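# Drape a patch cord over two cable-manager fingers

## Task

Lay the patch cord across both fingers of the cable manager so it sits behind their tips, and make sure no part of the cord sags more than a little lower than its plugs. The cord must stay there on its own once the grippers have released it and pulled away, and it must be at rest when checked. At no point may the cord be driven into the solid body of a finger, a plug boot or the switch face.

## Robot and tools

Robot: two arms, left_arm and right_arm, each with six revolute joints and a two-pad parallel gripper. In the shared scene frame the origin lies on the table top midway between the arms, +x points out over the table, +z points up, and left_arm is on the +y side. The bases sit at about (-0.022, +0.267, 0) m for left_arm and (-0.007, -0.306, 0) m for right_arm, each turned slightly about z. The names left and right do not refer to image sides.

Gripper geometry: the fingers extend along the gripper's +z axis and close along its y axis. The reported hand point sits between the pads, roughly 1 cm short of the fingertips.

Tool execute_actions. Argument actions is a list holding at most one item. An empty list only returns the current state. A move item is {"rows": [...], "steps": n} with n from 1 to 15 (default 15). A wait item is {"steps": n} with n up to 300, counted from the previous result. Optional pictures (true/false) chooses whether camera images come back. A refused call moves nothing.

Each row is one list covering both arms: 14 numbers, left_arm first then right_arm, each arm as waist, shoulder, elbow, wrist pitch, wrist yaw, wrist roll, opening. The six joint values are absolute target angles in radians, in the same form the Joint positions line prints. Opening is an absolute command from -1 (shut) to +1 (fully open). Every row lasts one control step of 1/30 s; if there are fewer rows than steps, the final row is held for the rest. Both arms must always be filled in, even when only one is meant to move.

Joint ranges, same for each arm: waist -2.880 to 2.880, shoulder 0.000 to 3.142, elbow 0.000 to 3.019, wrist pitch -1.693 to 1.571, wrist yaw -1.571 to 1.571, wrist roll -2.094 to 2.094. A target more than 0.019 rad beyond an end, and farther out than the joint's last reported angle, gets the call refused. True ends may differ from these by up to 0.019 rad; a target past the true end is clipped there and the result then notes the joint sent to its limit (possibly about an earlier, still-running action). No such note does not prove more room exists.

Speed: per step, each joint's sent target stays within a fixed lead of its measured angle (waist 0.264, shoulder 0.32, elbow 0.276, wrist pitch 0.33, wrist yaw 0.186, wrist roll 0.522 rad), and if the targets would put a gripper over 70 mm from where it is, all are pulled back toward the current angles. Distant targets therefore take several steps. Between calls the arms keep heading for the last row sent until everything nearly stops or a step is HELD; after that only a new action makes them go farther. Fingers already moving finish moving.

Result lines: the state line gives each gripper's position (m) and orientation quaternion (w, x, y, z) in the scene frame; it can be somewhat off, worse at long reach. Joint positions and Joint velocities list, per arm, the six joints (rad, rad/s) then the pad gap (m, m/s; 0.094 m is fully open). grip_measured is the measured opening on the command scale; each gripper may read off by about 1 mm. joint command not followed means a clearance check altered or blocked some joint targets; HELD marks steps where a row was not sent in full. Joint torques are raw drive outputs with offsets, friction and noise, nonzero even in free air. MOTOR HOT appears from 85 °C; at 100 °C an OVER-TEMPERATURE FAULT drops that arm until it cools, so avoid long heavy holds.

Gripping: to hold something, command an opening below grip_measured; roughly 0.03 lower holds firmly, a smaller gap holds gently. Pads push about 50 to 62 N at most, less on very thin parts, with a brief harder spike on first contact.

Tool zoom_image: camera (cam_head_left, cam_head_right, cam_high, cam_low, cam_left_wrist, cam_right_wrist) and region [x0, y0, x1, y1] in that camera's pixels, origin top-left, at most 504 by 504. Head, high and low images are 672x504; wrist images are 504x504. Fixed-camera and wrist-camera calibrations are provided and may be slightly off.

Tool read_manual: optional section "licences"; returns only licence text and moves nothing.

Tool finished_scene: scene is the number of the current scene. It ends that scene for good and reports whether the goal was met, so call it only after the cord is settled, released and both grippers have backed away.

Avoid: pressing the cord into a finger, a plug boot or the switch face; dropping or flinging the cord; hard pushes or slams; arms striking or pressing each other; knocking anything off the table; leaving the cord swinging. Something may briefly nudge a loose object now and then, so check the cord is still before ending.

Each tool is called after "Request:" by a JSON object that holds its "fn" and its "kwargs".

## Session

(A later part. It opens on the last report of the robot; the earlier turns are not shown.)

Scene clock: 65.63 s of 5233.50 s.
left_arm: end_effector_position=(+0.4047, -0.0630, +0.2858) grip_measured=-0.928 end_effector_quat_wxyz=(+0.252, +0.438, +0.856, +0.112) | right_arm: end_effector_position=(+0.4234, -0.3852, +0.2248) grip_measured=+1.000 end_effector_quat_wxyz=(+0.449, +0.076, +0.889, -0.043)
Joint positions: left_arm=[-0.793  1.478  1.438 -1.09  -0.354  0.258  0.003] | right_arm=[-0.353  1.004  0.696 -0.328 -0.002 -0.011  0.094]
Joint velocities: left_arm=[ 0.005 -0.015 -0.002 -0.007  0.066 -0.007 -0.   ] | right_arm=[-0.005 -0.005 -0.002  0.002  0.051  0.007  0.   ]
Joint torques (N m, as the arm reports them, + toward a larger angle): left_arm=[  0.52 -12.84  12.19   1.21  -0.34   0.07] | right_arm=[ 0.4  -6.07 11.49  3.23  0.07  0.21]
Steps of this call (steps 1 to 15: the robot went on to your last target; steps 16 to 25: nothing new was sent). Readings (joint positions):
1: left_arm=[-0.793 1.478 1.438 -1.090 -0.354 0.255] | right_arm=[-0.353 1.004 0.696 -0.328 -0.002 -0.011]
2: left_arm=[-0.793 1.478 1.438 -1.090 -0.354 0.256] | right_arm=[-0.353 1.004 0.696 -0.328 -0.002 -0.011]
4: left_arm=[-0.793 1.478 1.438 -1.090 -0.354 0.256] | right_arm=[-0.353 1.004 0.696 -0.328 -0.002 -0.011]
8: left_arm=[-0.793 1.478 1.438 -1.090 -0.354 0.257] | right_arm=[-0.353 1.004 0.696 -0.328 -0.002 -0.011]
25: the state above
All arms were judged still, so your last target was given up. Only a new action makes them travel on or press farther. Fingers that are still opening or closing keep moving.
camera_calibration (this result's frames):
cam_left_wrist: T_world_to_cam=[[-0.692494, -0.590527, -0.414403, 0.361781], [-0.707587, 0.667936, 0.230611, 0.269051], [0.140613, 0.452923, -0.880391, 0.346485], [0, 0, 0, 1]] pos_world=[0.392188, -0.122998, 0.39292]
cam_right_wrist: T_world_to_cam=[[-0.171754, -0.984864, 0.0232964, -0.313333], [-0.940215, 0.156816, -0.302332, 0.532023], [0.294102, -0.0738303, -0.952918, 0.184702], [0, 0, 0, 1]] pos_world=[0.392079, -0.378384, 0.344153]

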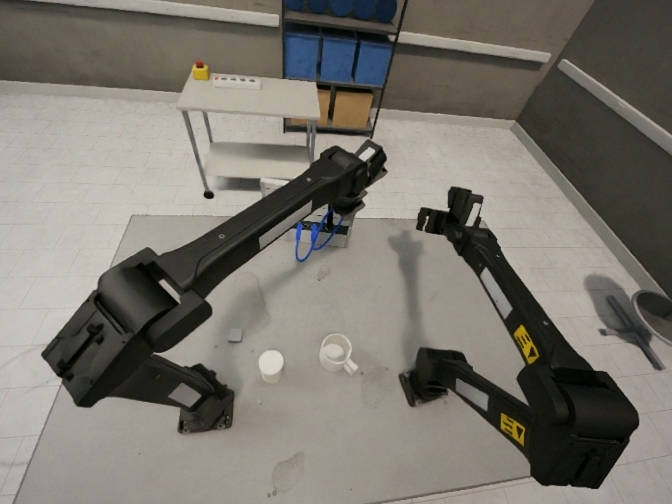

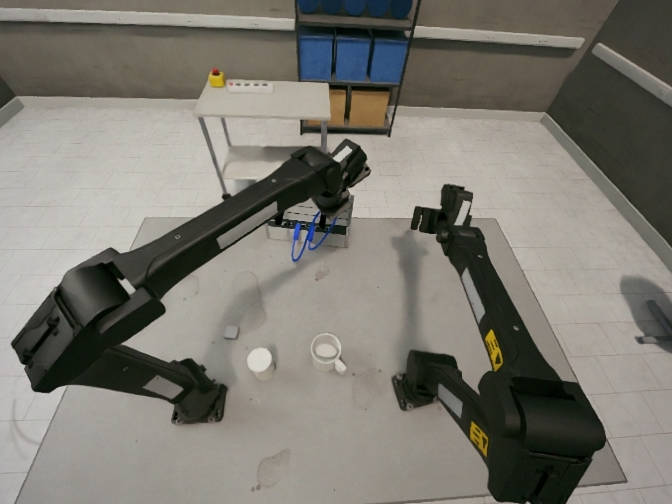

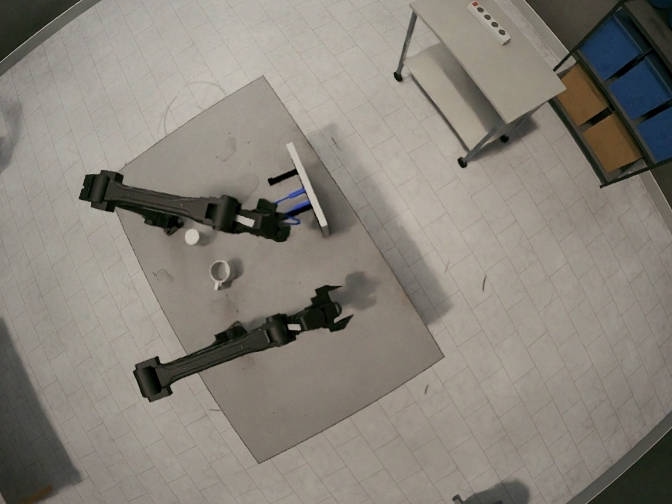

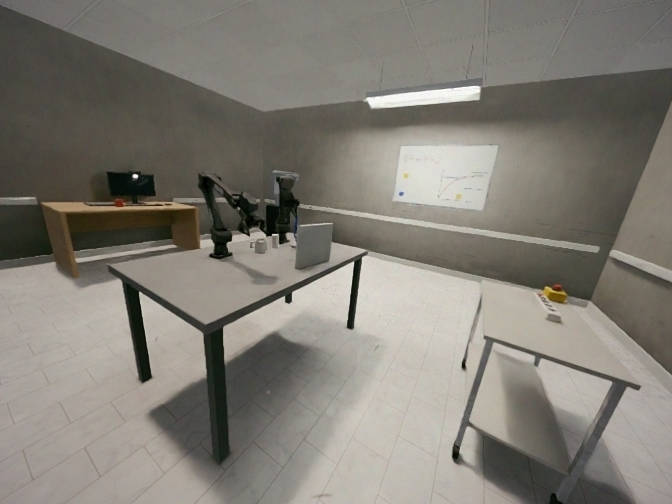

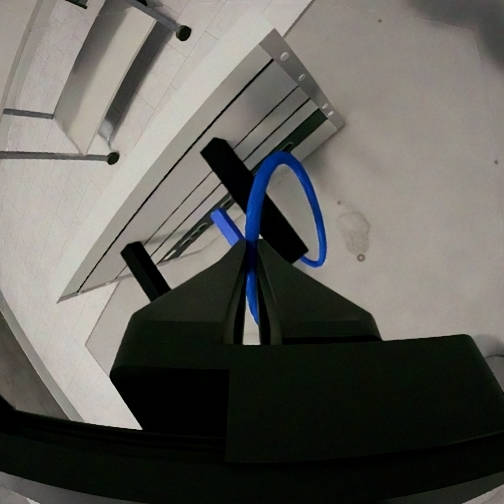

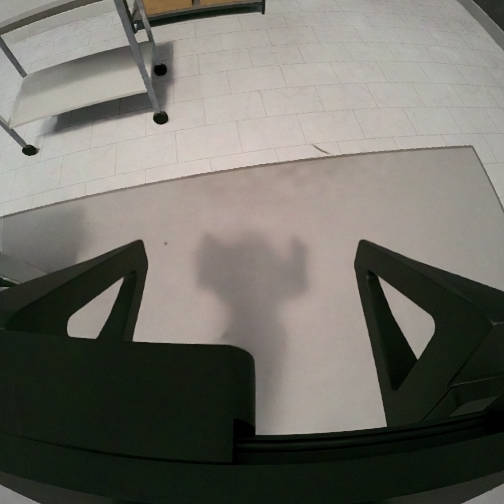

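Good. Now sweep to +y.

Request:
{"fn": "execute_actions", "kwargs": {"actions": [{"rows": [[-0.735,1.45,1.42,-1.08,-0.357,0.33,-0.97,-0.35,1.0,0.7,-0.3,0,0,1]],"steps":12}], "pictures": false}}

Request:
{"fn": "execute_actions", "kwargs": {"actions": [{"rows": [[-0.67,1.41,1.38,-1.07,-0.357,0.39,-0.97,-0.35,1.0,0.7,-0.3,0,0,1]],"steps":12}], "pictures": false}}

Request:
{"fn": "execute_actions", "kwargs": {"actions": [{"rows": [[-0.59,1.35,1.31,-1.05,-0.357,0.45,-0.97,-0.35,1.0,0.7,-0.3,0,0,1]],"steps":15}], "pictures": false}}

Request:
{"fn": "execute_actions", "kwargs": {"actions": [{"steps":25}]}}

Request:
{"fn": "zoom_image", "kwargs": {"camera": "cam_head_right", "region": [230,140,400,310]}}

Scene clock: 79.43 s of 5233.50 s.
left_arm: end_effector_position=(+0.4178, -0.0350, +0.2899) grip_measured=-0.928 end_effector_quat_wxyz=(+0.248, +0.438, +0.855, +0.125) | right_arm: end_effector_position=(+0.4234, -0.3852, +0.2248) grip_measured=+1.000 end_effector_quat_wxyz=(+0.449, +0.076, +0.889, -0.043)
Joint positions: left_arm=[-0.738  1.458  1.425 -1.09  -0.355  0.314  0.003] | right_arm=[-0.353  1.004  0.696 -0.328 -0.002 -0.011  0.094]
Joint velocities: left_arm=[-0.005 -0.015 -0.012  0.012 -0.022  0.007  0.   ] | right_arm=[-0.015 -0.005 -0.012 -0.002 -0.007 -0.022  0.   ]
Joint torques (N m, as the arm reports them, + toward a larger angle): left_arm=[ -0.12 -12.95   9.33   1.5   -0.3    0.13] | right_arm=[ 1.19 -6.17 11.32  3.22  0.04  0.17]
Steps of this call (steps 1 to 402: nothing new was sent; steps 403 to 414: all 12 steps of this action). Readings (joint positions):
403: left_arm=[-0.790 1.476 1.436 -1.090 -0.354 0.268] | right_arm=[-0.353 1.004 0.696 -0.328 -0.002 -0.011]
404: left_arm=[-0.785 1.473 1.432 -1.090 -0.354 0.278] | right_arm=[-0.353 1.004 0.696 -0.328 -0.002 -0.011]
406: left_arm=[-0.768 1.467 1.426 -1.090 -0.354 0.293] | right_arm=[-0.353 1.004 0.696 -0.328 -0.002 -0.011]
410: left_arm=[-0.740 1.460 1.425 -1.090 -0.355 0.307] | right_arm=[-0.353 1.004 0.696 -0.328 -0.002 -0.011]
414: the state above

Scene clock: 79.83 s of 5233.50 s.
left_arm: end_effector_position=(+0.4250, +0.0043, +0.2911) grip_measured=-0.928 end_effector_quat_wxyz=(+0.243, +0.434, +0.856, +0.140) | right_arm: end_effector_position=(+0.4234, -0.3852, +0.2248) grip_measured=+1.000 end_effector_quat_wxyz=(+0.449, +0.076, +0.889, -0.043)
Joint positions: left_arm=[-0.671  1.415  1.382 -1.084 -0.355  0.374  0.003] | right_arm=[-0.353  1.004  0.696 -0.328 -0.002 -0.011  0.094]
Joint velocities: left_arm=[-0.005 -0.005  0.002 -0.007  0.037  0.022  0.001] | right_arm=[-0.005 -0.015 -0.022 -0.012 -0.022 -0.007  0.   ]
Joint torques (N m, as the arm reports them, + toward a larger angle): left_arm=[  0.24 -11.97   9.52   1.67  -0.3    0.12] | right_arm=[ 0.78 -7.09 11.15  3.41  0.    0.2 ]
Steps of this call (steps 1 to 12: all 12 steps of this action). Readings (joint positions):
1: left_arm=[-0.734 1.454 1.419 -1.086 -0.355 0.325] | right_arm=[-0.353 1.004 0.696 -0.328 -0.002 -0.011]
2: left_arm=[-0.728 1.447 1.407 -1.084 -0.355 0.335] | right_arm=[-0.353 1.004 0.696 -0.328 -0.002 -0.011]
4: left_arm=[-0.706 1.431 1.387 -1.084 -0.355 0.351] | right_arm=[-0.353 1.004 0.696 -0.328 -0.002 -0.011]
8: left_arm=[-0.673 1.418 1.382 -1.084 -0.355 0.367] | right_arm=[-0.353 1.004 0.696 -0.328 -0.002 -0.011]
12: the state above

Scene clock: 80.33 s of 5233.50 s.
left_arm: end_effector_position=(+0.4255, +0.0517, +0.2862) grip_measured=-0.928 end_effector_quat_wxyz=(+0.234, +0.427, +0.859, +0.156) | right_arm: end_effector_position=(+0.4234, -0.3852, +0.2248) grip_measured=+1.000 end_effector_quat_wxyz=(+0.449, +0.076, +0.889, -0.043)
Joint positions: left_arm=[-0.592  1.356  1.309 -1.066 -0.353  0.438  0.003] | right_arm=[-0.353  1.004  0.696 -0.328 -0.002 -0.011  0.094]
Joint velocities: left_arm=[-0.005 -0.015 -0.012 -0.007  0.007  0.051  0.001] | right_arm=[-0.005  0.005  0.012  0.002 -0.007 -0.007  0.   ]
Joint torques (N m, as the arm reports them, + toward a larger angle): left_arm=[ -0.47 -10.81   9.67   1.57  -0.36   0.11] | right_arm=[ 0.62 -6.72 11.13  3.35  0.03  0.18]
Steps of this call (steps 1 to 15: all 15 steps of this action). Readings (joint positions):
1: left_arm=[-0.666 1.410 1.372 -1.075 -0.354 0.385] | right_arm=[-0.353 1.004 0.696 -0.328 -0.002 -0.011]
2: left_arm=[-0.658 1.398 1.352 -1.067 -0.354 0.396] | right_arm=[-0.353 1.004 0.696 -0.328 -0.002 -0.011]
4: left_arm=[-0.630 1.374 1.319 -1.066 -0.354 0.412] | right_arm=[-0.353 1.004 0.696 -0.328 -0.002 -0.011]
8: left_arm=[-0.592 1.357 1.309 -1.066 -0.354 0.428] | right_arm=[-0.353 1.004 0.696 -0.328 -0.002 -0.011]
15: the state above

Scene clock: 81.17 s of 5233.50 s.
left_arm: end_effector_position=(+0.4255, +0.0517, +0.2862) grip_measured=-0.928 end_effector_quat_wxyz=(+0.234, +0.428, +0.859, +0.156) | right_arm: end_effector_position=(+0.4234, -0.3852, +0.2248) grip_measured=+1.000 end_effector_quat_wxyz=(+0.449, +0.076, +0.889, -0.043)
Joint positions: left_arm=[-0.592  1.356  1.309 -1.066 -0.353  0.441  0.003] | right_arm=[-0.353  1.004  0.696 -0.328 -0.002 -0.011  0.094]
Joint velocities: left_arm=[ 0.005 -0.024  0.007  0.007  0.051  0.007 -0.   ] | right_arm=[-0.015 -0.015 -0.032 -0.022  0.022 -0.022  0.   ]
Joint torques (N m, as the arm reports them, + toward a larger angle): left_arm=[ -0.16 -10.77   9.68   1.69  -0.38   0.07] | right_arm=[ 0.38 -6.5  11.38  3.3   0.03  0.14]
Steps of this call (steps 1 to 15: the robot went on to your last target; steps 16 to 25: nothing new was sent). Readings (joint positions):
1: left_arm=[-0.592 1.356 1.309 -1.066 -0.353 0.438] | right_arm=[-0.353 1.004 0.696 -0.328 -0.002 -0.011]
2: left_arm=[-0.592 1.356 1.309 -1.066 -0.353 0.439] | right_arm=[-0.353 1.004 0.696 -0.328 -0.002 -0.011]
4: left_arm=[-0.592 1.356 1.309 -1.066 -0.353 0.440] | right_arm=[-0.353 1.004 0.696 -0.328 -0.002 -0.011]
8: left_arm=[-0.592 1.356 1.309 -1.066 -0.353 0.440] | right_arm=[-0.353 1.004 0.696 -0.328 -0.002 -0.011]
25: the state above
All arms were judged still, so your last target was given up. Only a new action makes them travel on or press farther. Fingers that are still opening or closing keep moving.
camera_calibration (this result's frames):
cam_left_wrist: T_world_to_cam=[[-0.661821, -0.583085, -0.471173, 0.446813], [-0.738925, 0.613384, 0.278839, 0.209454], [0.126423, 0.532703, -0.836806, 0.281386], [0, 0, 0, 1]] pos_world=[0.414908, -0.0178406, 0.387587]
cam_right_wrist: T_world_to_cam=[[-0.171754, -0.984864, 0.0232964, -0.313333], [-0.940215, 0.156816, -0.302332, 0.532023], [0.294102, -0.0738303, -0.952918, 0.184702], [0, 0, 0, 1]] pos_world=[0.392079, -0.378384, 0.344153]

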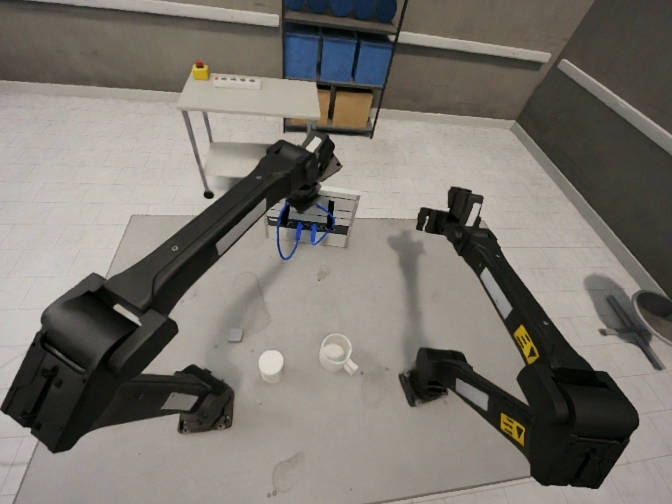

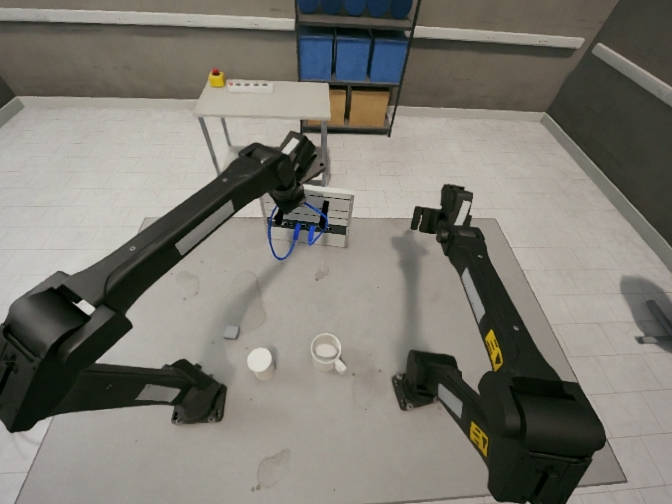

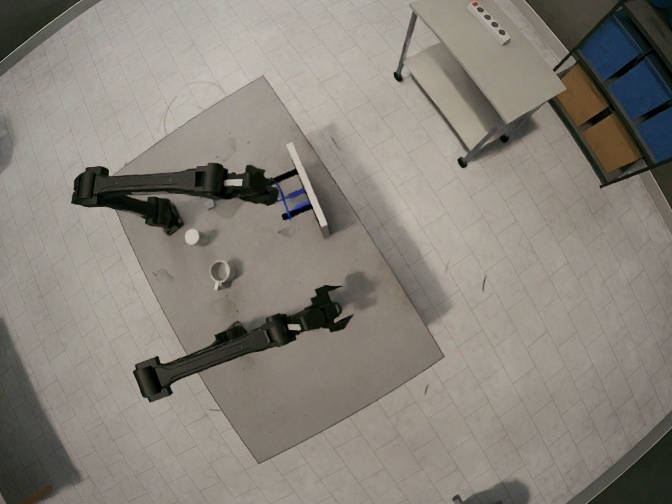

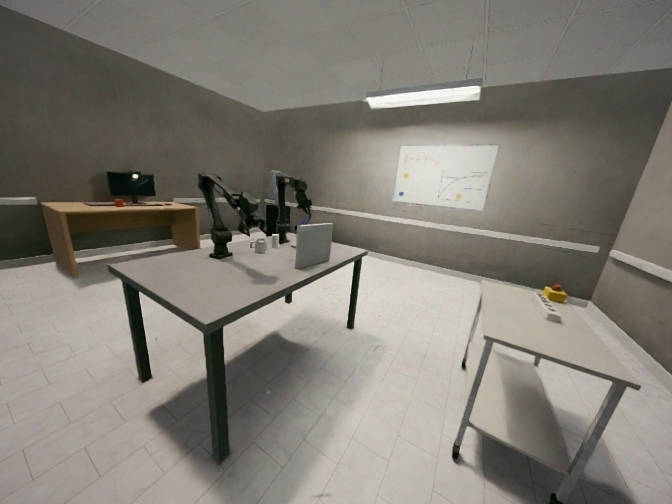

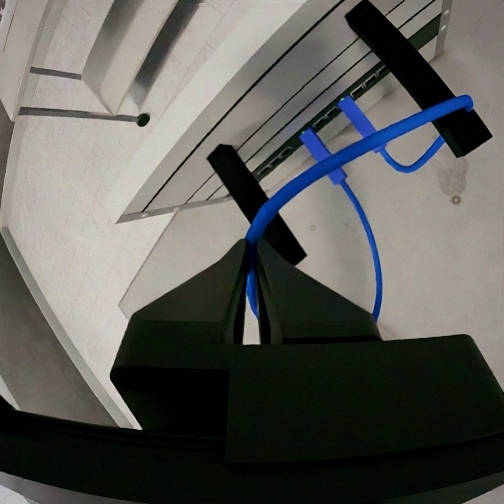

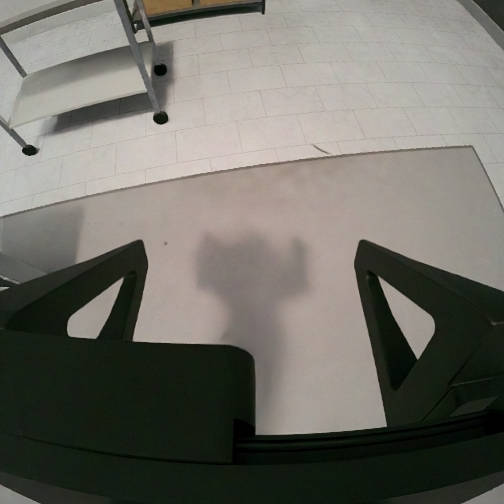

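Region (230, 140, 400, 310) of cam_head_right's 672x504 image, scaled by 2.965, with more detail than that image has.

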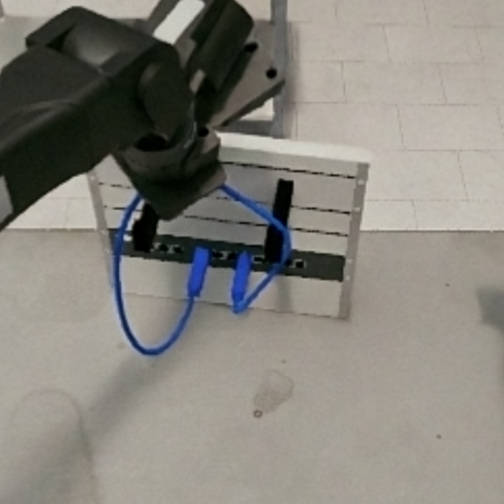

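Request:
{"fn": "execute_actions", "kwargs": {"actions": [{"rows": [[-0.575,1.465,1.43,-1.04,-0.357,1.1,-0.97,-0.35,1.0,0.7,-0.3,0,0,1]],"steps":15}], "pictures": false}}

Request:
{"fn": "execute_actions", "kwargs": {"actions": [{"steps":20}], "pictures": false}}

Request:
{"fn": "execute_actions", "kwargs": {"actions": [{"rows": [[-0.64,1.52,1.345,-0.915,-0.357,1.07,-0.97,-0.35,1.0,0.7,-0.3,0,0,1]],"steps":15}], "pictures": false}}

Request:
{"fn": "execute_actions", "kwargs": {"actions": [{"steps":25}]}}

Request:
{"fn": "zoom_image", "kwargs": {"camera": "cam_head_right", "region": [230,140,400,310]}}

Scene clock: 92.03 s of 5233.50 s.
left_arm: end_effector_position=(+0.4588, +0.0309, +0.2701) grip_measured=-0.928 end_effector_quat_wxyz=(+0.166, +0.673, +0.687, +0.219) | right_arm: end_effector_position=(+0.4234, -0.3852, +0.2248) grip_measured=+1.000 end_effector_quat_wxyz=(+0.449, +0.076, +0.889, -0.043)
Joint positions: left_arm=[-0.592  1.471  1.39  -1.051 -0.353  1.063  0.003] | right_arm=[-0.353  1.004  0.696 -0.328 -0.002 -0.011  0.094]
Joint velocities: left_arm=[-0.005 -0.015  0.002  0.017 -0.022  0.154 -0.001] | right_arm=[ 0.005 -0.005 -0.012 -0.032  0.037  0.007  0.   ]
Joint torques (N m, as the arm reports them, + toward a larger angle): left_arm=[  1.04 -12.6   12.86   1.27  -0.32   0.1 ] | right_arm=[ 0.45 -5.98 11.34  3.18  0.05  0.17]
Steps of this call (steps 1 to 311: nothing new was sent; steps 312 to 326: all 15 steps of this action). Readings (joint positions):
312: left_arm=[-0.592 1.365 1.317 -1.066 -0.353 0.527] | right_arm=[-0.353 1.004 0.696 -0.328 -0.002 -0.011]
313: left_arm=[-0.592 1.381 1.338 -1.066 -0.353 0.627] | right_arm=[-0.353 1.004 0.696 -0.328 -0.002 -0.011]
315: left_arm=[-0.592 1.424 1.379 -1.058 -0.353 0.793] | right_arm=[-0.353 1.004 0.696 -0.328 -0.002 -0.011]
319: left_arm=[-0.592 1.469 1.390 -1.051 -0.353 0.968] | right_arm=[-0.353 1.004 0.696 -0.328 -0.002 -0.011]
326: the state above

Scene clock: 92.70 s of 5233.50 s.
left_arm: end_effector_position=(+0.4589, +0.0310, +0.2701) grip_measured=-0.928 end_effector_quat_wxyz=(+0.163, +0.681, +0.679, +0.221) | right_arm: end_effector_position=(+0.4234, -0.3852, +0.2248) grip_measured=+1.000 end_effector_quat_wxyz=(+0.449, +0.076, +0.889, -0.043)
Joint positions: left_arm=[-0.592  1.471  1.39  -1.051 -0.353  1.087  0.003] | right_arm=[-0.353  1.004  0.696 -0.328 -0.002 -0.011  0.094]
Joint velocities: left_arm=[-0.015 -0.005 -0.007 -0.002  0.051 -0.051 -0.001] | right_arm=[-0.005 -0.005  0.002 -0.012 -0.007  0.051  0.   ]
Joint torques (N m, as the arm reports them, + toward a larger angle): left_arm=[  1.09 -12.74  13.     1.49  -0.34   0.09] | right_arm=[ 0.97 -6.56 11.31  3.23  0.01  0.19]
Steps of this call (steps 1 to 20: the robot went on to your last target). Readings (joint positions):
1: left_arm=[-0.592 1.471 1.390 -1.051 -0.353 1.068] | right_arm=[-0.353 1.004 0.696 -0.328 -0.002 -0.011]
2: left_arm=[-0.592 1.471 1.390 -1.051 -0.353 1.072] | right_arm=[-0.353 1.004 0.696 -0.328 -0.002 -0.011]
4: left_arm=[-0.592 1.471 1.390 -1.051 -0.353 1.078] | right_arm=[-0.353 1.004 0.696 -0.328 -0.002 -0.011]
8: left_arm=[-0.592 1.471 1.390 -1.051 -0.353 1.084] | right_arm=[-0.353 1.004 0.696 -0.328 -0.002 -0.011]
20: the state above

Scene clock: 93.20 s of 5233.50 s.
left_arm: end_effector_position=(+0.4640, -0.0006, +0.2356) grip_measured=-0.928 end_effector_quat_wxyz=(+0.179, +0.691, +0.665, +0.220) | right_arm: end_effector_position=(+0.4234, -0.3852, +0.2248) grip_measured=+1.000 end_effector_quat_wxyz=(+0.449, +0.076, +0.889, -0.043)
Joint positions: left_arm=[-0.635  1.52   1.346 -0.934 -0.355  1.082  0.003] | right_arm=[-0.353  1.004  0.696 -0.328 -0.002 -0.011  0.094]
Joint velocities: left_arm=[-0.015 -0.005 -0.017 -0.017 -0.066  0.022 -0.002] | right_arm=[-0.005  0.005 -0.002 -0.012 -0.022  0.007  0.   ]
Joint torques (N m, as the arm reports them, + toward a larger angle): left_arm=[ -0.82 -12.77   9.38   1.7   -0.25  -0.13] | right_arm=[ 1.16 -7.33 11.39  3.12  0.05  0.18]
Steps of this call (steps 1 to 15: all 15 steps of this action). Readings (joint positions):
1: left_arm=[-0.594 1.472 1.382 -1.026 -0.355 1.087] | right_arm=[-0.353 1.004 0.696 -0.328 -0.002 -0.011]
2: left_arm=[-0.598 1.473 1.374 -0.989 -0.355 1.085] | right_arm=[-0.353 1.004 0.696 -0.328 -0.002 -0.011]
4: left_arm=[-0.612 1.487 1.363 -0.950 -0.355 1.084] | right_arm=[-0.353 1.004 0.696 -0.328 -0.002 -0.011]
8: left_arm=[-0.634 1.514 1.350 -0.936 -0.355 1.082] | right_arm=[-0.353 1.004 0.696 -0.328 -0.002 -0.011]
15: the state above

Scene clock: 94.03 s of 5233.50 s.
left_arm: end_effector_position=(+0.4640, -0.0006, +0.2356) grip_measured=-0.928 end_effector_quat_wxyz=(+0.179, +0.691, +0.665, +0.220) | right_arm: end_effector_position=(+0.4234, -0.3852, +0.2248) grip_measured=+1.000 end_effector_quat_wxyz=(+0.449, +0.076, +0.889, -0.043)
Joint positions: left_arm=[-0.635  1.52   1.346 -0.934 -0.355  1.082  0.003] | right_arm=[-0.353  1.004  0.696 -0.328 -0.002 -0.011  0.094]
Joint velocities: left_arm=[-0.005 -0.015  0.017 -0.002 -0.051 -0.037 -0.001] | right_arm=[-0.005 -0.005  0.022 -0.002 -0.037 -0.007  0.   ]
Joint torques (N m, as the arm reports them, + toward a larger angle): left_arm=[ -0.67 -12.76   9.45   1.78  -0.25  -0.14] | right_arm=[ 1.46 -7.16 11.31  3.17  0.02  0.18]
Steps of this call (steps 1 to 15: the robot went on to your last target; steps 16 to 25: nothing new was sent). Readings (joint positions):
1: left_arm=[-0.635 1.520 1.346 -0.934 -0.355 1.082] | right_arm=[-0.353 1.004 0.696 -0.328 -0.002 -0.011]
2: left_arm=[-0.635 1.520 1.346 -0.934 -0.355 1.082] | right_arm=[-0.353 1.004 0.696 -0.328 -0.002 -0.011]
4: left_arm=[-0.635 1.520 1.346 -0.934 -0.355 1.082] | right_arm=[-0.353 1.004 0.696 -0.328 -0.002 -0.011]
8: left_arm=[-0.635 1.520 1.346 -0.934 -0.355 1.082] | right_arm=[-0.353 1.004 0.696 -0.328 -0.002 -0.011]
25: the state above
All arms were judged still, so your last target was given up. Only a new action makes them travel on or press farther. Fingers that are still opening or closing keep moving.
camera_calibration (this result's frames):
cam_left_wrist: T_world_to_cam=[[-0.838561, 0.0515652, -0.542362, 0.51714], [-0.305295, 0.780047, 0.546188, 0.0199894], [0.451232, 0.623592, -0.638375, 0.0646942], [0, 0, 0, 1]] pos_world=[0.410564, -0.0826019, 0.310858]
cam_right_wrist: T_world_to_cam=[[-0.171754, -0.984864, 0.0232964, -0.313333], [-0.940215, 0.156816, -0.302332, 0.532023], [0.294102, -0.0738303, -0.952918, 0.184702], [0, 0, 0, 1]] pos_world=[0.392079, -0.378384, 0.344153]

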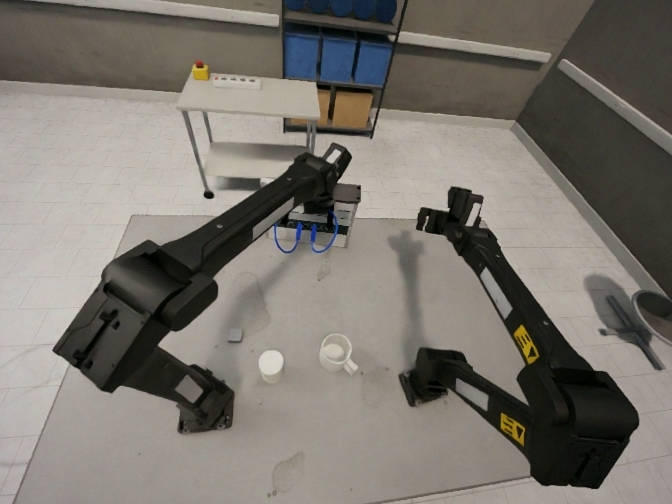

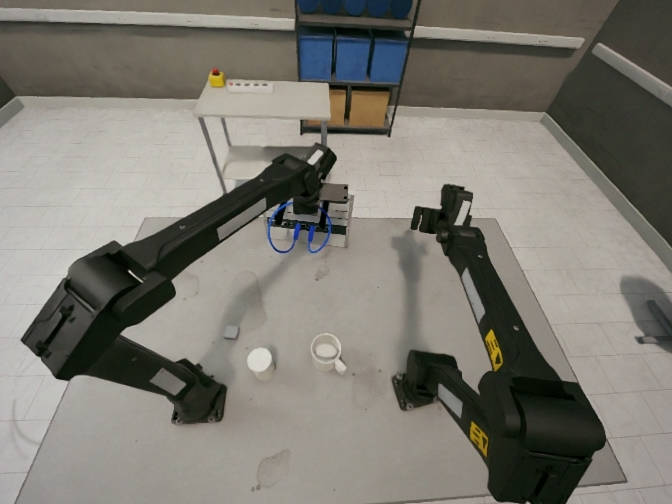

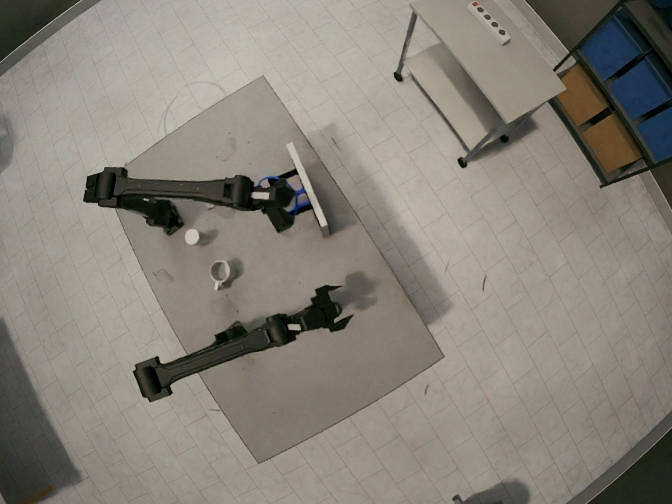

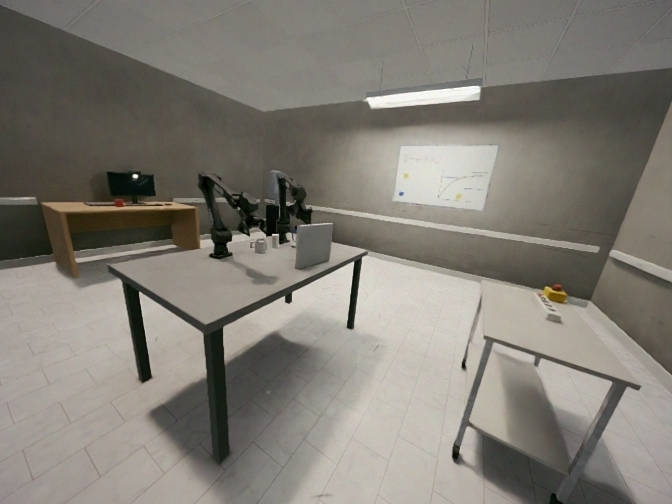

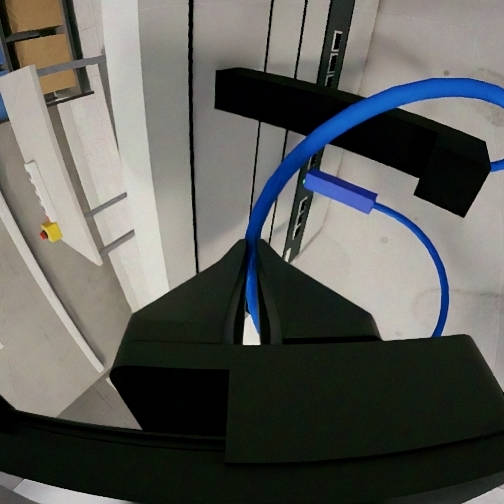

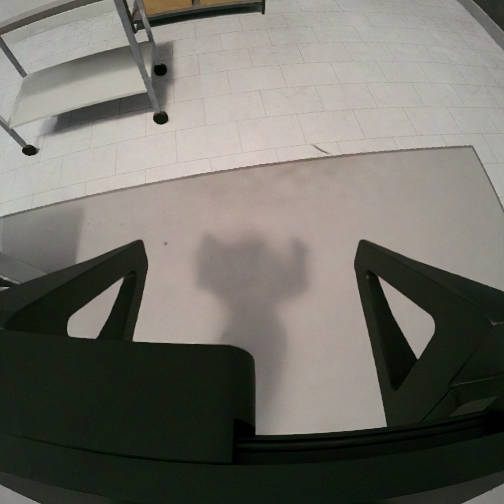

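Region (230, 140, 400, 310) of cam_head_right's 672x504 image, scaled by 2.965, with more detail than that image has.

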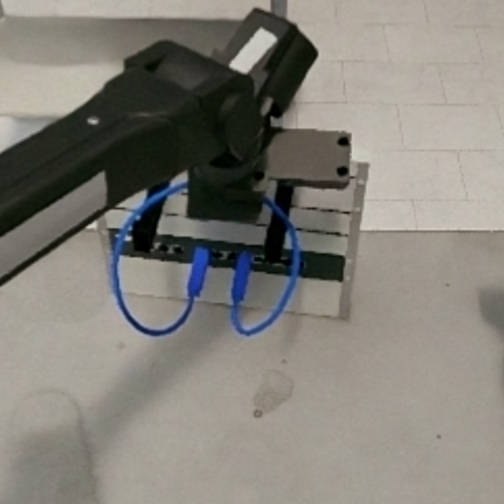

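Request:
{"fn": "execute_actions", "kwargs": {"actions": [{"rows": [[-0.64,1.52,1.345,-0.915,-0.357,1.07,-0.6,-0.35,1.0,0.7,-0.3,0,0,1]],"steps":12}], "pictures": false}}

Request:
{"fn": "execute_actions", "kwargs": {"actions": [{"rows": [[-0.64,1.35,1.36,-1.05,-0.357,1.07,-0.6,-0.35,1.0,0.7,-0.3,0,0,1]],"steps":15}], "pictures": false}}

Request:
{"fn": "execute_actions", "kwargs": {"actions": [{"rows": [[0.1,1.1,1.1,-1.05,-0.357,1.07,-0.6,-0.35,1.0,0.7,-0.3,0,0,1]],"steps":15}], "pictures": false}}

Request:
{"fn": "execute_actions", "kwargs": {"actions": [{"steps":60}]}}

Request:
{"fn": "zoom_image", "kwargs": {"camera": "cam_head_right", "region": [230,160,370,300]}}

Request:
{"fn": "zoom_image", "kwargs": {"camera": "cam_high", "region": [230,130,350,250]}}

Scene clock: 104.10 s of 5233.50 s.
left_arm: end_effector_position=(+0.4640, -0.0006, +0.2356) grip_measured=-0.602 end_effector_quat_wxyz=(+0.179, +0.691, +0.665, +0.220) | right_arm: end_effector_position=(+0.4234, -0.3852, +0.2248) grip_measured=+1.000 end_effector_quat_wxyz=(+0.449, +0.076, +0.889, -0.043)
Joint positions: left_arm=[-0.635  1.52   1.346 -0.934 -0.355  1.082  0.019] | right_arm=[-0.353  1.004  0.696 -0.328 -0.002 -0.011  0.094]
Joint velocities: left_arm=[-0.015 -0.005 -0.002  0.007  0.081  0.022 -0.   ] | right_arm=[ 0.005 -0.005  0.002 -0.012 -0.037 -0.007  0.   ]
Joint torques (N m, as the arm reports them, + toward a larger angle): left_arm=[ -0.72 -12.8    9.41   1.79  -0.25  -0.12] | right_arm=[ 1.01 -6.1  11.46  3.45  0.03  0.11]
Steps of this call (steps 1 to 90: nothing new was sent; then 6.67 s passed at rest; steps 91 to 102: all 12 steps of this action). Readings (joint positions):
91: left_arm=[-0.635 1.520 1.346 -0.934 -0.355 1.082] | right_arm=[-0.353 1.004 0.696 -0.328 -0.002 -0.011]
92: left_arm=[-0.635 1.520 1.346 -0.934 -0.355 1.082] | right_arm=[-0.353 1.004 0.696 -0.328 -0.002 -0.011]
94: left_arm=[-0.635 1.520 1.346 -0.934 -0.355 1.082] | right_arm=[-0.353 1.004 0.696 -0.328 -0.002 -0.011]
98: left_arm=[-0.635 1.520 1.346 -0.934 -0.355 1.082] | right_arm=[-0.353 1.004 0.696 -0.328 -0.002 -0.011]
102: the state above

Scene clock: 104.60 s of 5233.50 s.
left_arm: end_effector_position=(+0.4213, +0.0292, +0.3226) grip_measured=-0.602 end_effector_quat_wxyz=(+0.224, +0.676, +0.664, +0.228) | right_arm: end_effector_position=(+0.4234, -0.3852, +0.2248) grip_measured=+1.000 end_effector_quat_wxyz=(+0.449, +0.076, +0.889, -0.043)
Joint positions: left_arm=[-0.635  1.319  1.34  -1.035 -0.355  1.081  0.019] | right_arm=[-0.353  1.004  0.696 -0.328 -0.002 -0.011  0.094]
Joint velocities: left_arm=[-0.005  0.19  -0.012 -0.007  0.051  0.051 -0.   ] | right_arm=[ 0.005  0.005  0.002  0.017 -0.066 -0.007  0.   ]
Joint torques (N m, as the arm reports them, + toward a larger angle): left_arm=[-0.6  -9.13 11.24  0.6  -0.24 -0.12] | right_arm=[ 1.17 -7.19 11.34  3.18  0.05  0.16]
Steps of this call (steps 1 to 15: all 15 steps of this action). Readings (joint positions):
1: left_arm=[-0.635 1.512 1.346 -0.948 -0.355 1.081] | right_arm=[-0.353 1.004 0.696 -0.328 -0.002 -0.011]
2: left_arm=[-0.635 1.499 1.343 -0.973 -0.355 1.081] | right_arm=[-0.353 1.004 0.696 -0.328 -0.002 -0.011]
4: left_arm=[-0.635 1.454 1.340 -1.012 -0.355 1.081] | right_arm=[-0.353 1.004 0.696 -0.328 -0.002 -0.011]
8: left_arm=[-0.635 1.345 1.340 -1.032 -0.355 1.081] | right_arm=[-0.353 1.004 0.696 -0.328 -0.002 -0.011]
15: the state above

Scene clock: 105.10 s of 5233.50 s.
left_arm: end_effector_position=(+0.3880, +0.3668, +0.3003) grip_measured=-0.602 end_effector_quat_wxyz=(+0.124, +0.406, +0.858, +0.289) | right_arm: end_effector_position=(+0.4234, -0.3852, +0.2248) grip_measured=+1.000 end_effector_quat_wxyz=(+0.449, +0.076, +0.889, -0.043)
Joint positions: left_arm=[ 0.071  1.11   1.114 -1.033 -0.359  1.08   0.019] | right_arm=[-0.353  1.004  0.696 -0.328 -0.002 -0.011  0.094]
Joint velocities: left_arm=[ 1.402 -0.093 -0.042 -0.002 -0.066 -0.051 -0.   ] | right_arm=[-0.005 -0.005 -0.017 -0.002  0.037 -0.007  0.   ]
Joint torques (N m, as the arm reports them, + toward a larger angle): left_arm=[-5.56 -6.69  8.83  0.48  0.   -0.16] | right_arm=[ 0.64 -6.97 11.42  3.13 -0.01  0.17]
Steps of this call (steps 1 to 15: all 15 steps of this action). Readings (joint positions):
1: left_arm=[-0.628 1.316 1.324 -1.030 -0.353 1.081] | right_arm=[-0.353 1.004 0.696 -0.328 -0.002 -0.011]
2: left_arm=[-0.612 1.300 1.291 -1.028 -0.352 1.081] | right_arm=[-0.353 1.004 0.696 -0.328 -0.002 -0.011]
4: left_arm=[-0.552 1.255 1.216 -1.029 -0.352 1.081] | right_arm=[-0.353 1.004 0.696 -0.328 -0.002 -0.011]
8: left_arm=[-0.357 1.171 1.130 -1.033 -0.352 1.081] | right_arm=[-0.353 1.004 0.696 -0.328 -0.002 -0.011]
15: the state above

Scene clock: 107.10 s of 5233.50 s.
left_arm: end_effector_position=(+0.3807, +0.3820, +0.2978) grip_measured=-0.602 end_effector_quat_wxyz=(+0.116, +0.390, +0.866, +0.290) | right_arm: end_effector_position=(+0.4234, -0.3852, +0.2248) grip_measured=+1.000 end_effector_quat_wxyz=(+0.449, +0.076, +0.889, -0.043)
Joint positions: left_arm=[ 0.11   1.105  1.106 -1.036 -0.359  1.079  0.019] | right_arm=[-0.353  1.004  0.696 -0.328 -0.002 -0.011  0.094]
Joint velocities: left_arm=[-0.005 -0.005 -0.022  0.002  0.081  0.051  0.001] | right_arm=[-0.005 -0.005 -0.007  0.002 -0.022  0.022  0.   ]
Joint torques (N m, as the arm reports them, + toward a larger angle): left_arm=[-1.36 -7.37  9.24  0.76 -0.1  -0.11] | right_arm=[ 1.09 -6.81 11.44  3.3  -0.01  0.18]
Steps of this call (steps 1 to 30: the robot went on to your last target; steps 31 to 60: nothing new was sent). Readings (joint positions):
1: left_arm=[0.110 1.108 1.113 -1.033 -0.361 1.080] | right_arm=[-0.353 1.004 0.696 -0.328 -0.002 -0.011]
2: left_arm=[0.131 1.106 1.111 -1.034 -0.362 1.080] | right_arm=[-0.353 1.004 0.696 -0.328 -0.002 -0.011]
4: left_arm=[0.136 1.105 1.108 -1.036 -0.361 1.079] | right_arm=[-0.353 1.004 0.696 -0.328 -0.002 -0.011]
8: left_arm=[0.114 1.105 1.106 -1.036 -0.360 1.079] | right_arm=[-0.353 1.004 0.696 -0.328 -0.002 -0.011]
60: the state above
All arms were judged still, so your last target was given up. Only a new action makes them travel on or press farther. Fingers that are still opening or closing keep moving.
camera_calibration (this result's frames):
cam_left_wrist: T_world_to_cam=[[-0.607985, -0.525989, -0.594718, 0.609753], [-0.792505, 0.356905, 0.494525, 0.0246133], [-0.0478575, 0.771981, -0.633842, 0.0352857], [0, 0, 0, 1]] pos_world=[0.391916, 0.284699, 0.372825]
cam_right_wrist: T_world_to_cam=[[-0.171754, -0.984864, 0.0232964, -0.313333], [-0.940215, 0.156816, -0.302332, 0.532023], [0.294102, -0.0738303, -0.952918, 0.184702], [0, 0, 0, 1]] pos_world=[0.392079, -0.378384, 0.344153]

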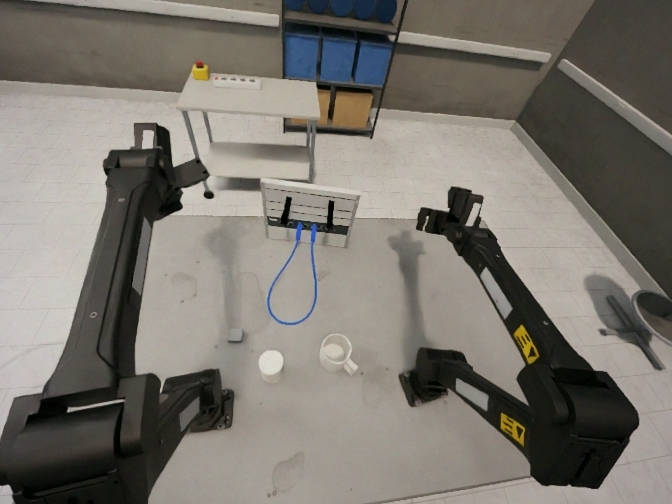

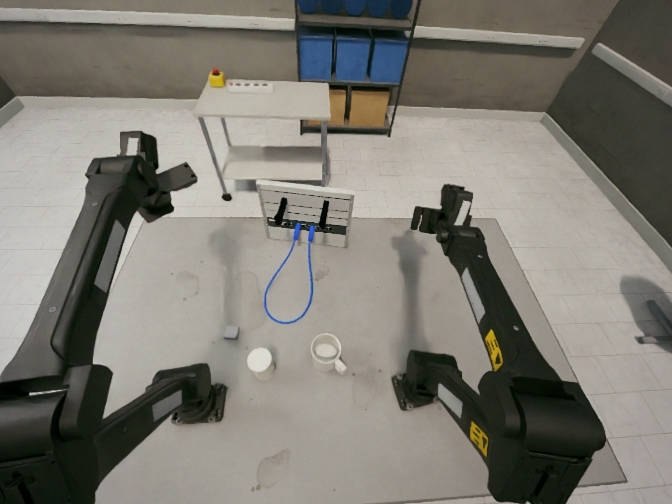

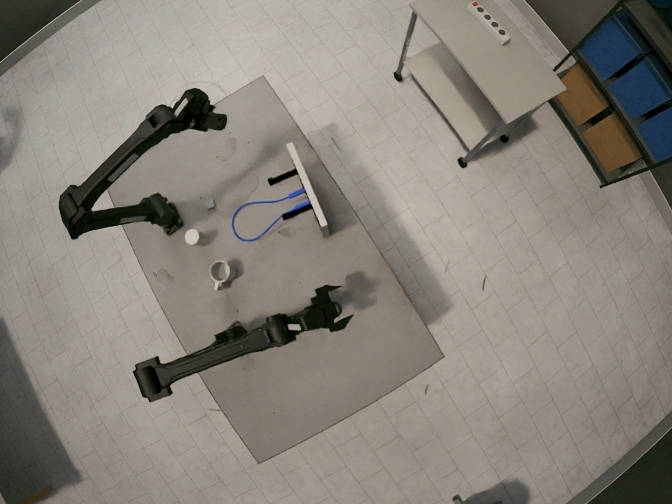

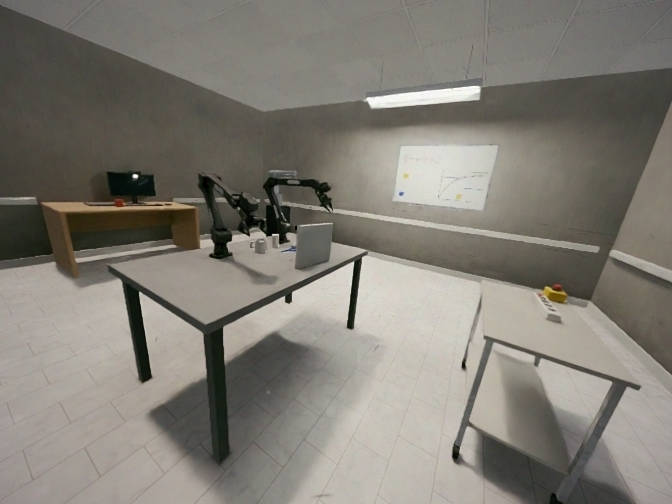

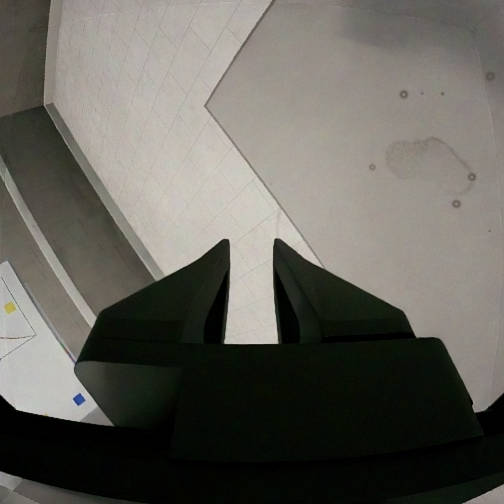

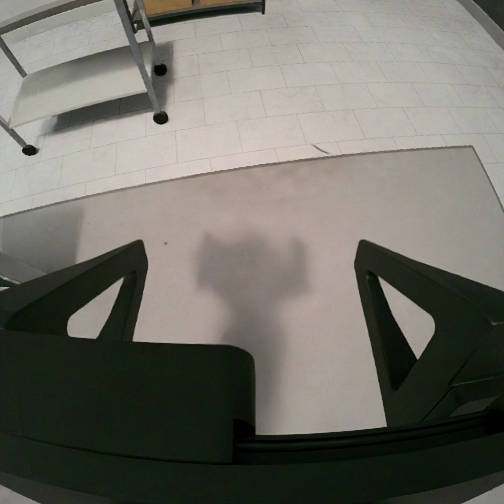

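Region (230, 160, 370, 300) of cam_head_right's 672x504 image, scaled by 3.600, with more detail than that image has.

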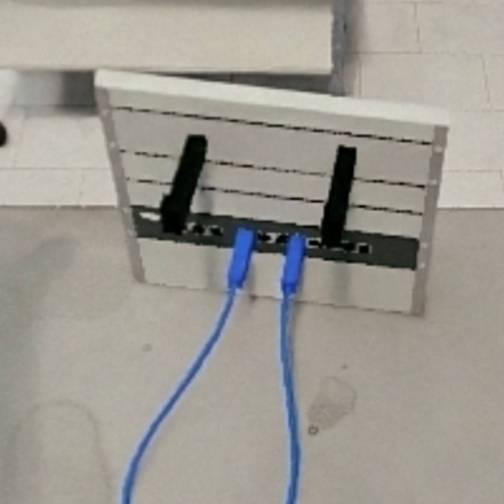

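Region (230, 130, 350, 250) of cam_high's 672x504 image, scaled by 4.200, with more detail than that image has.

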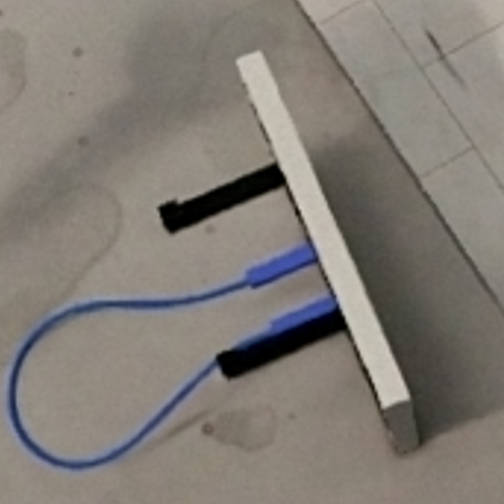

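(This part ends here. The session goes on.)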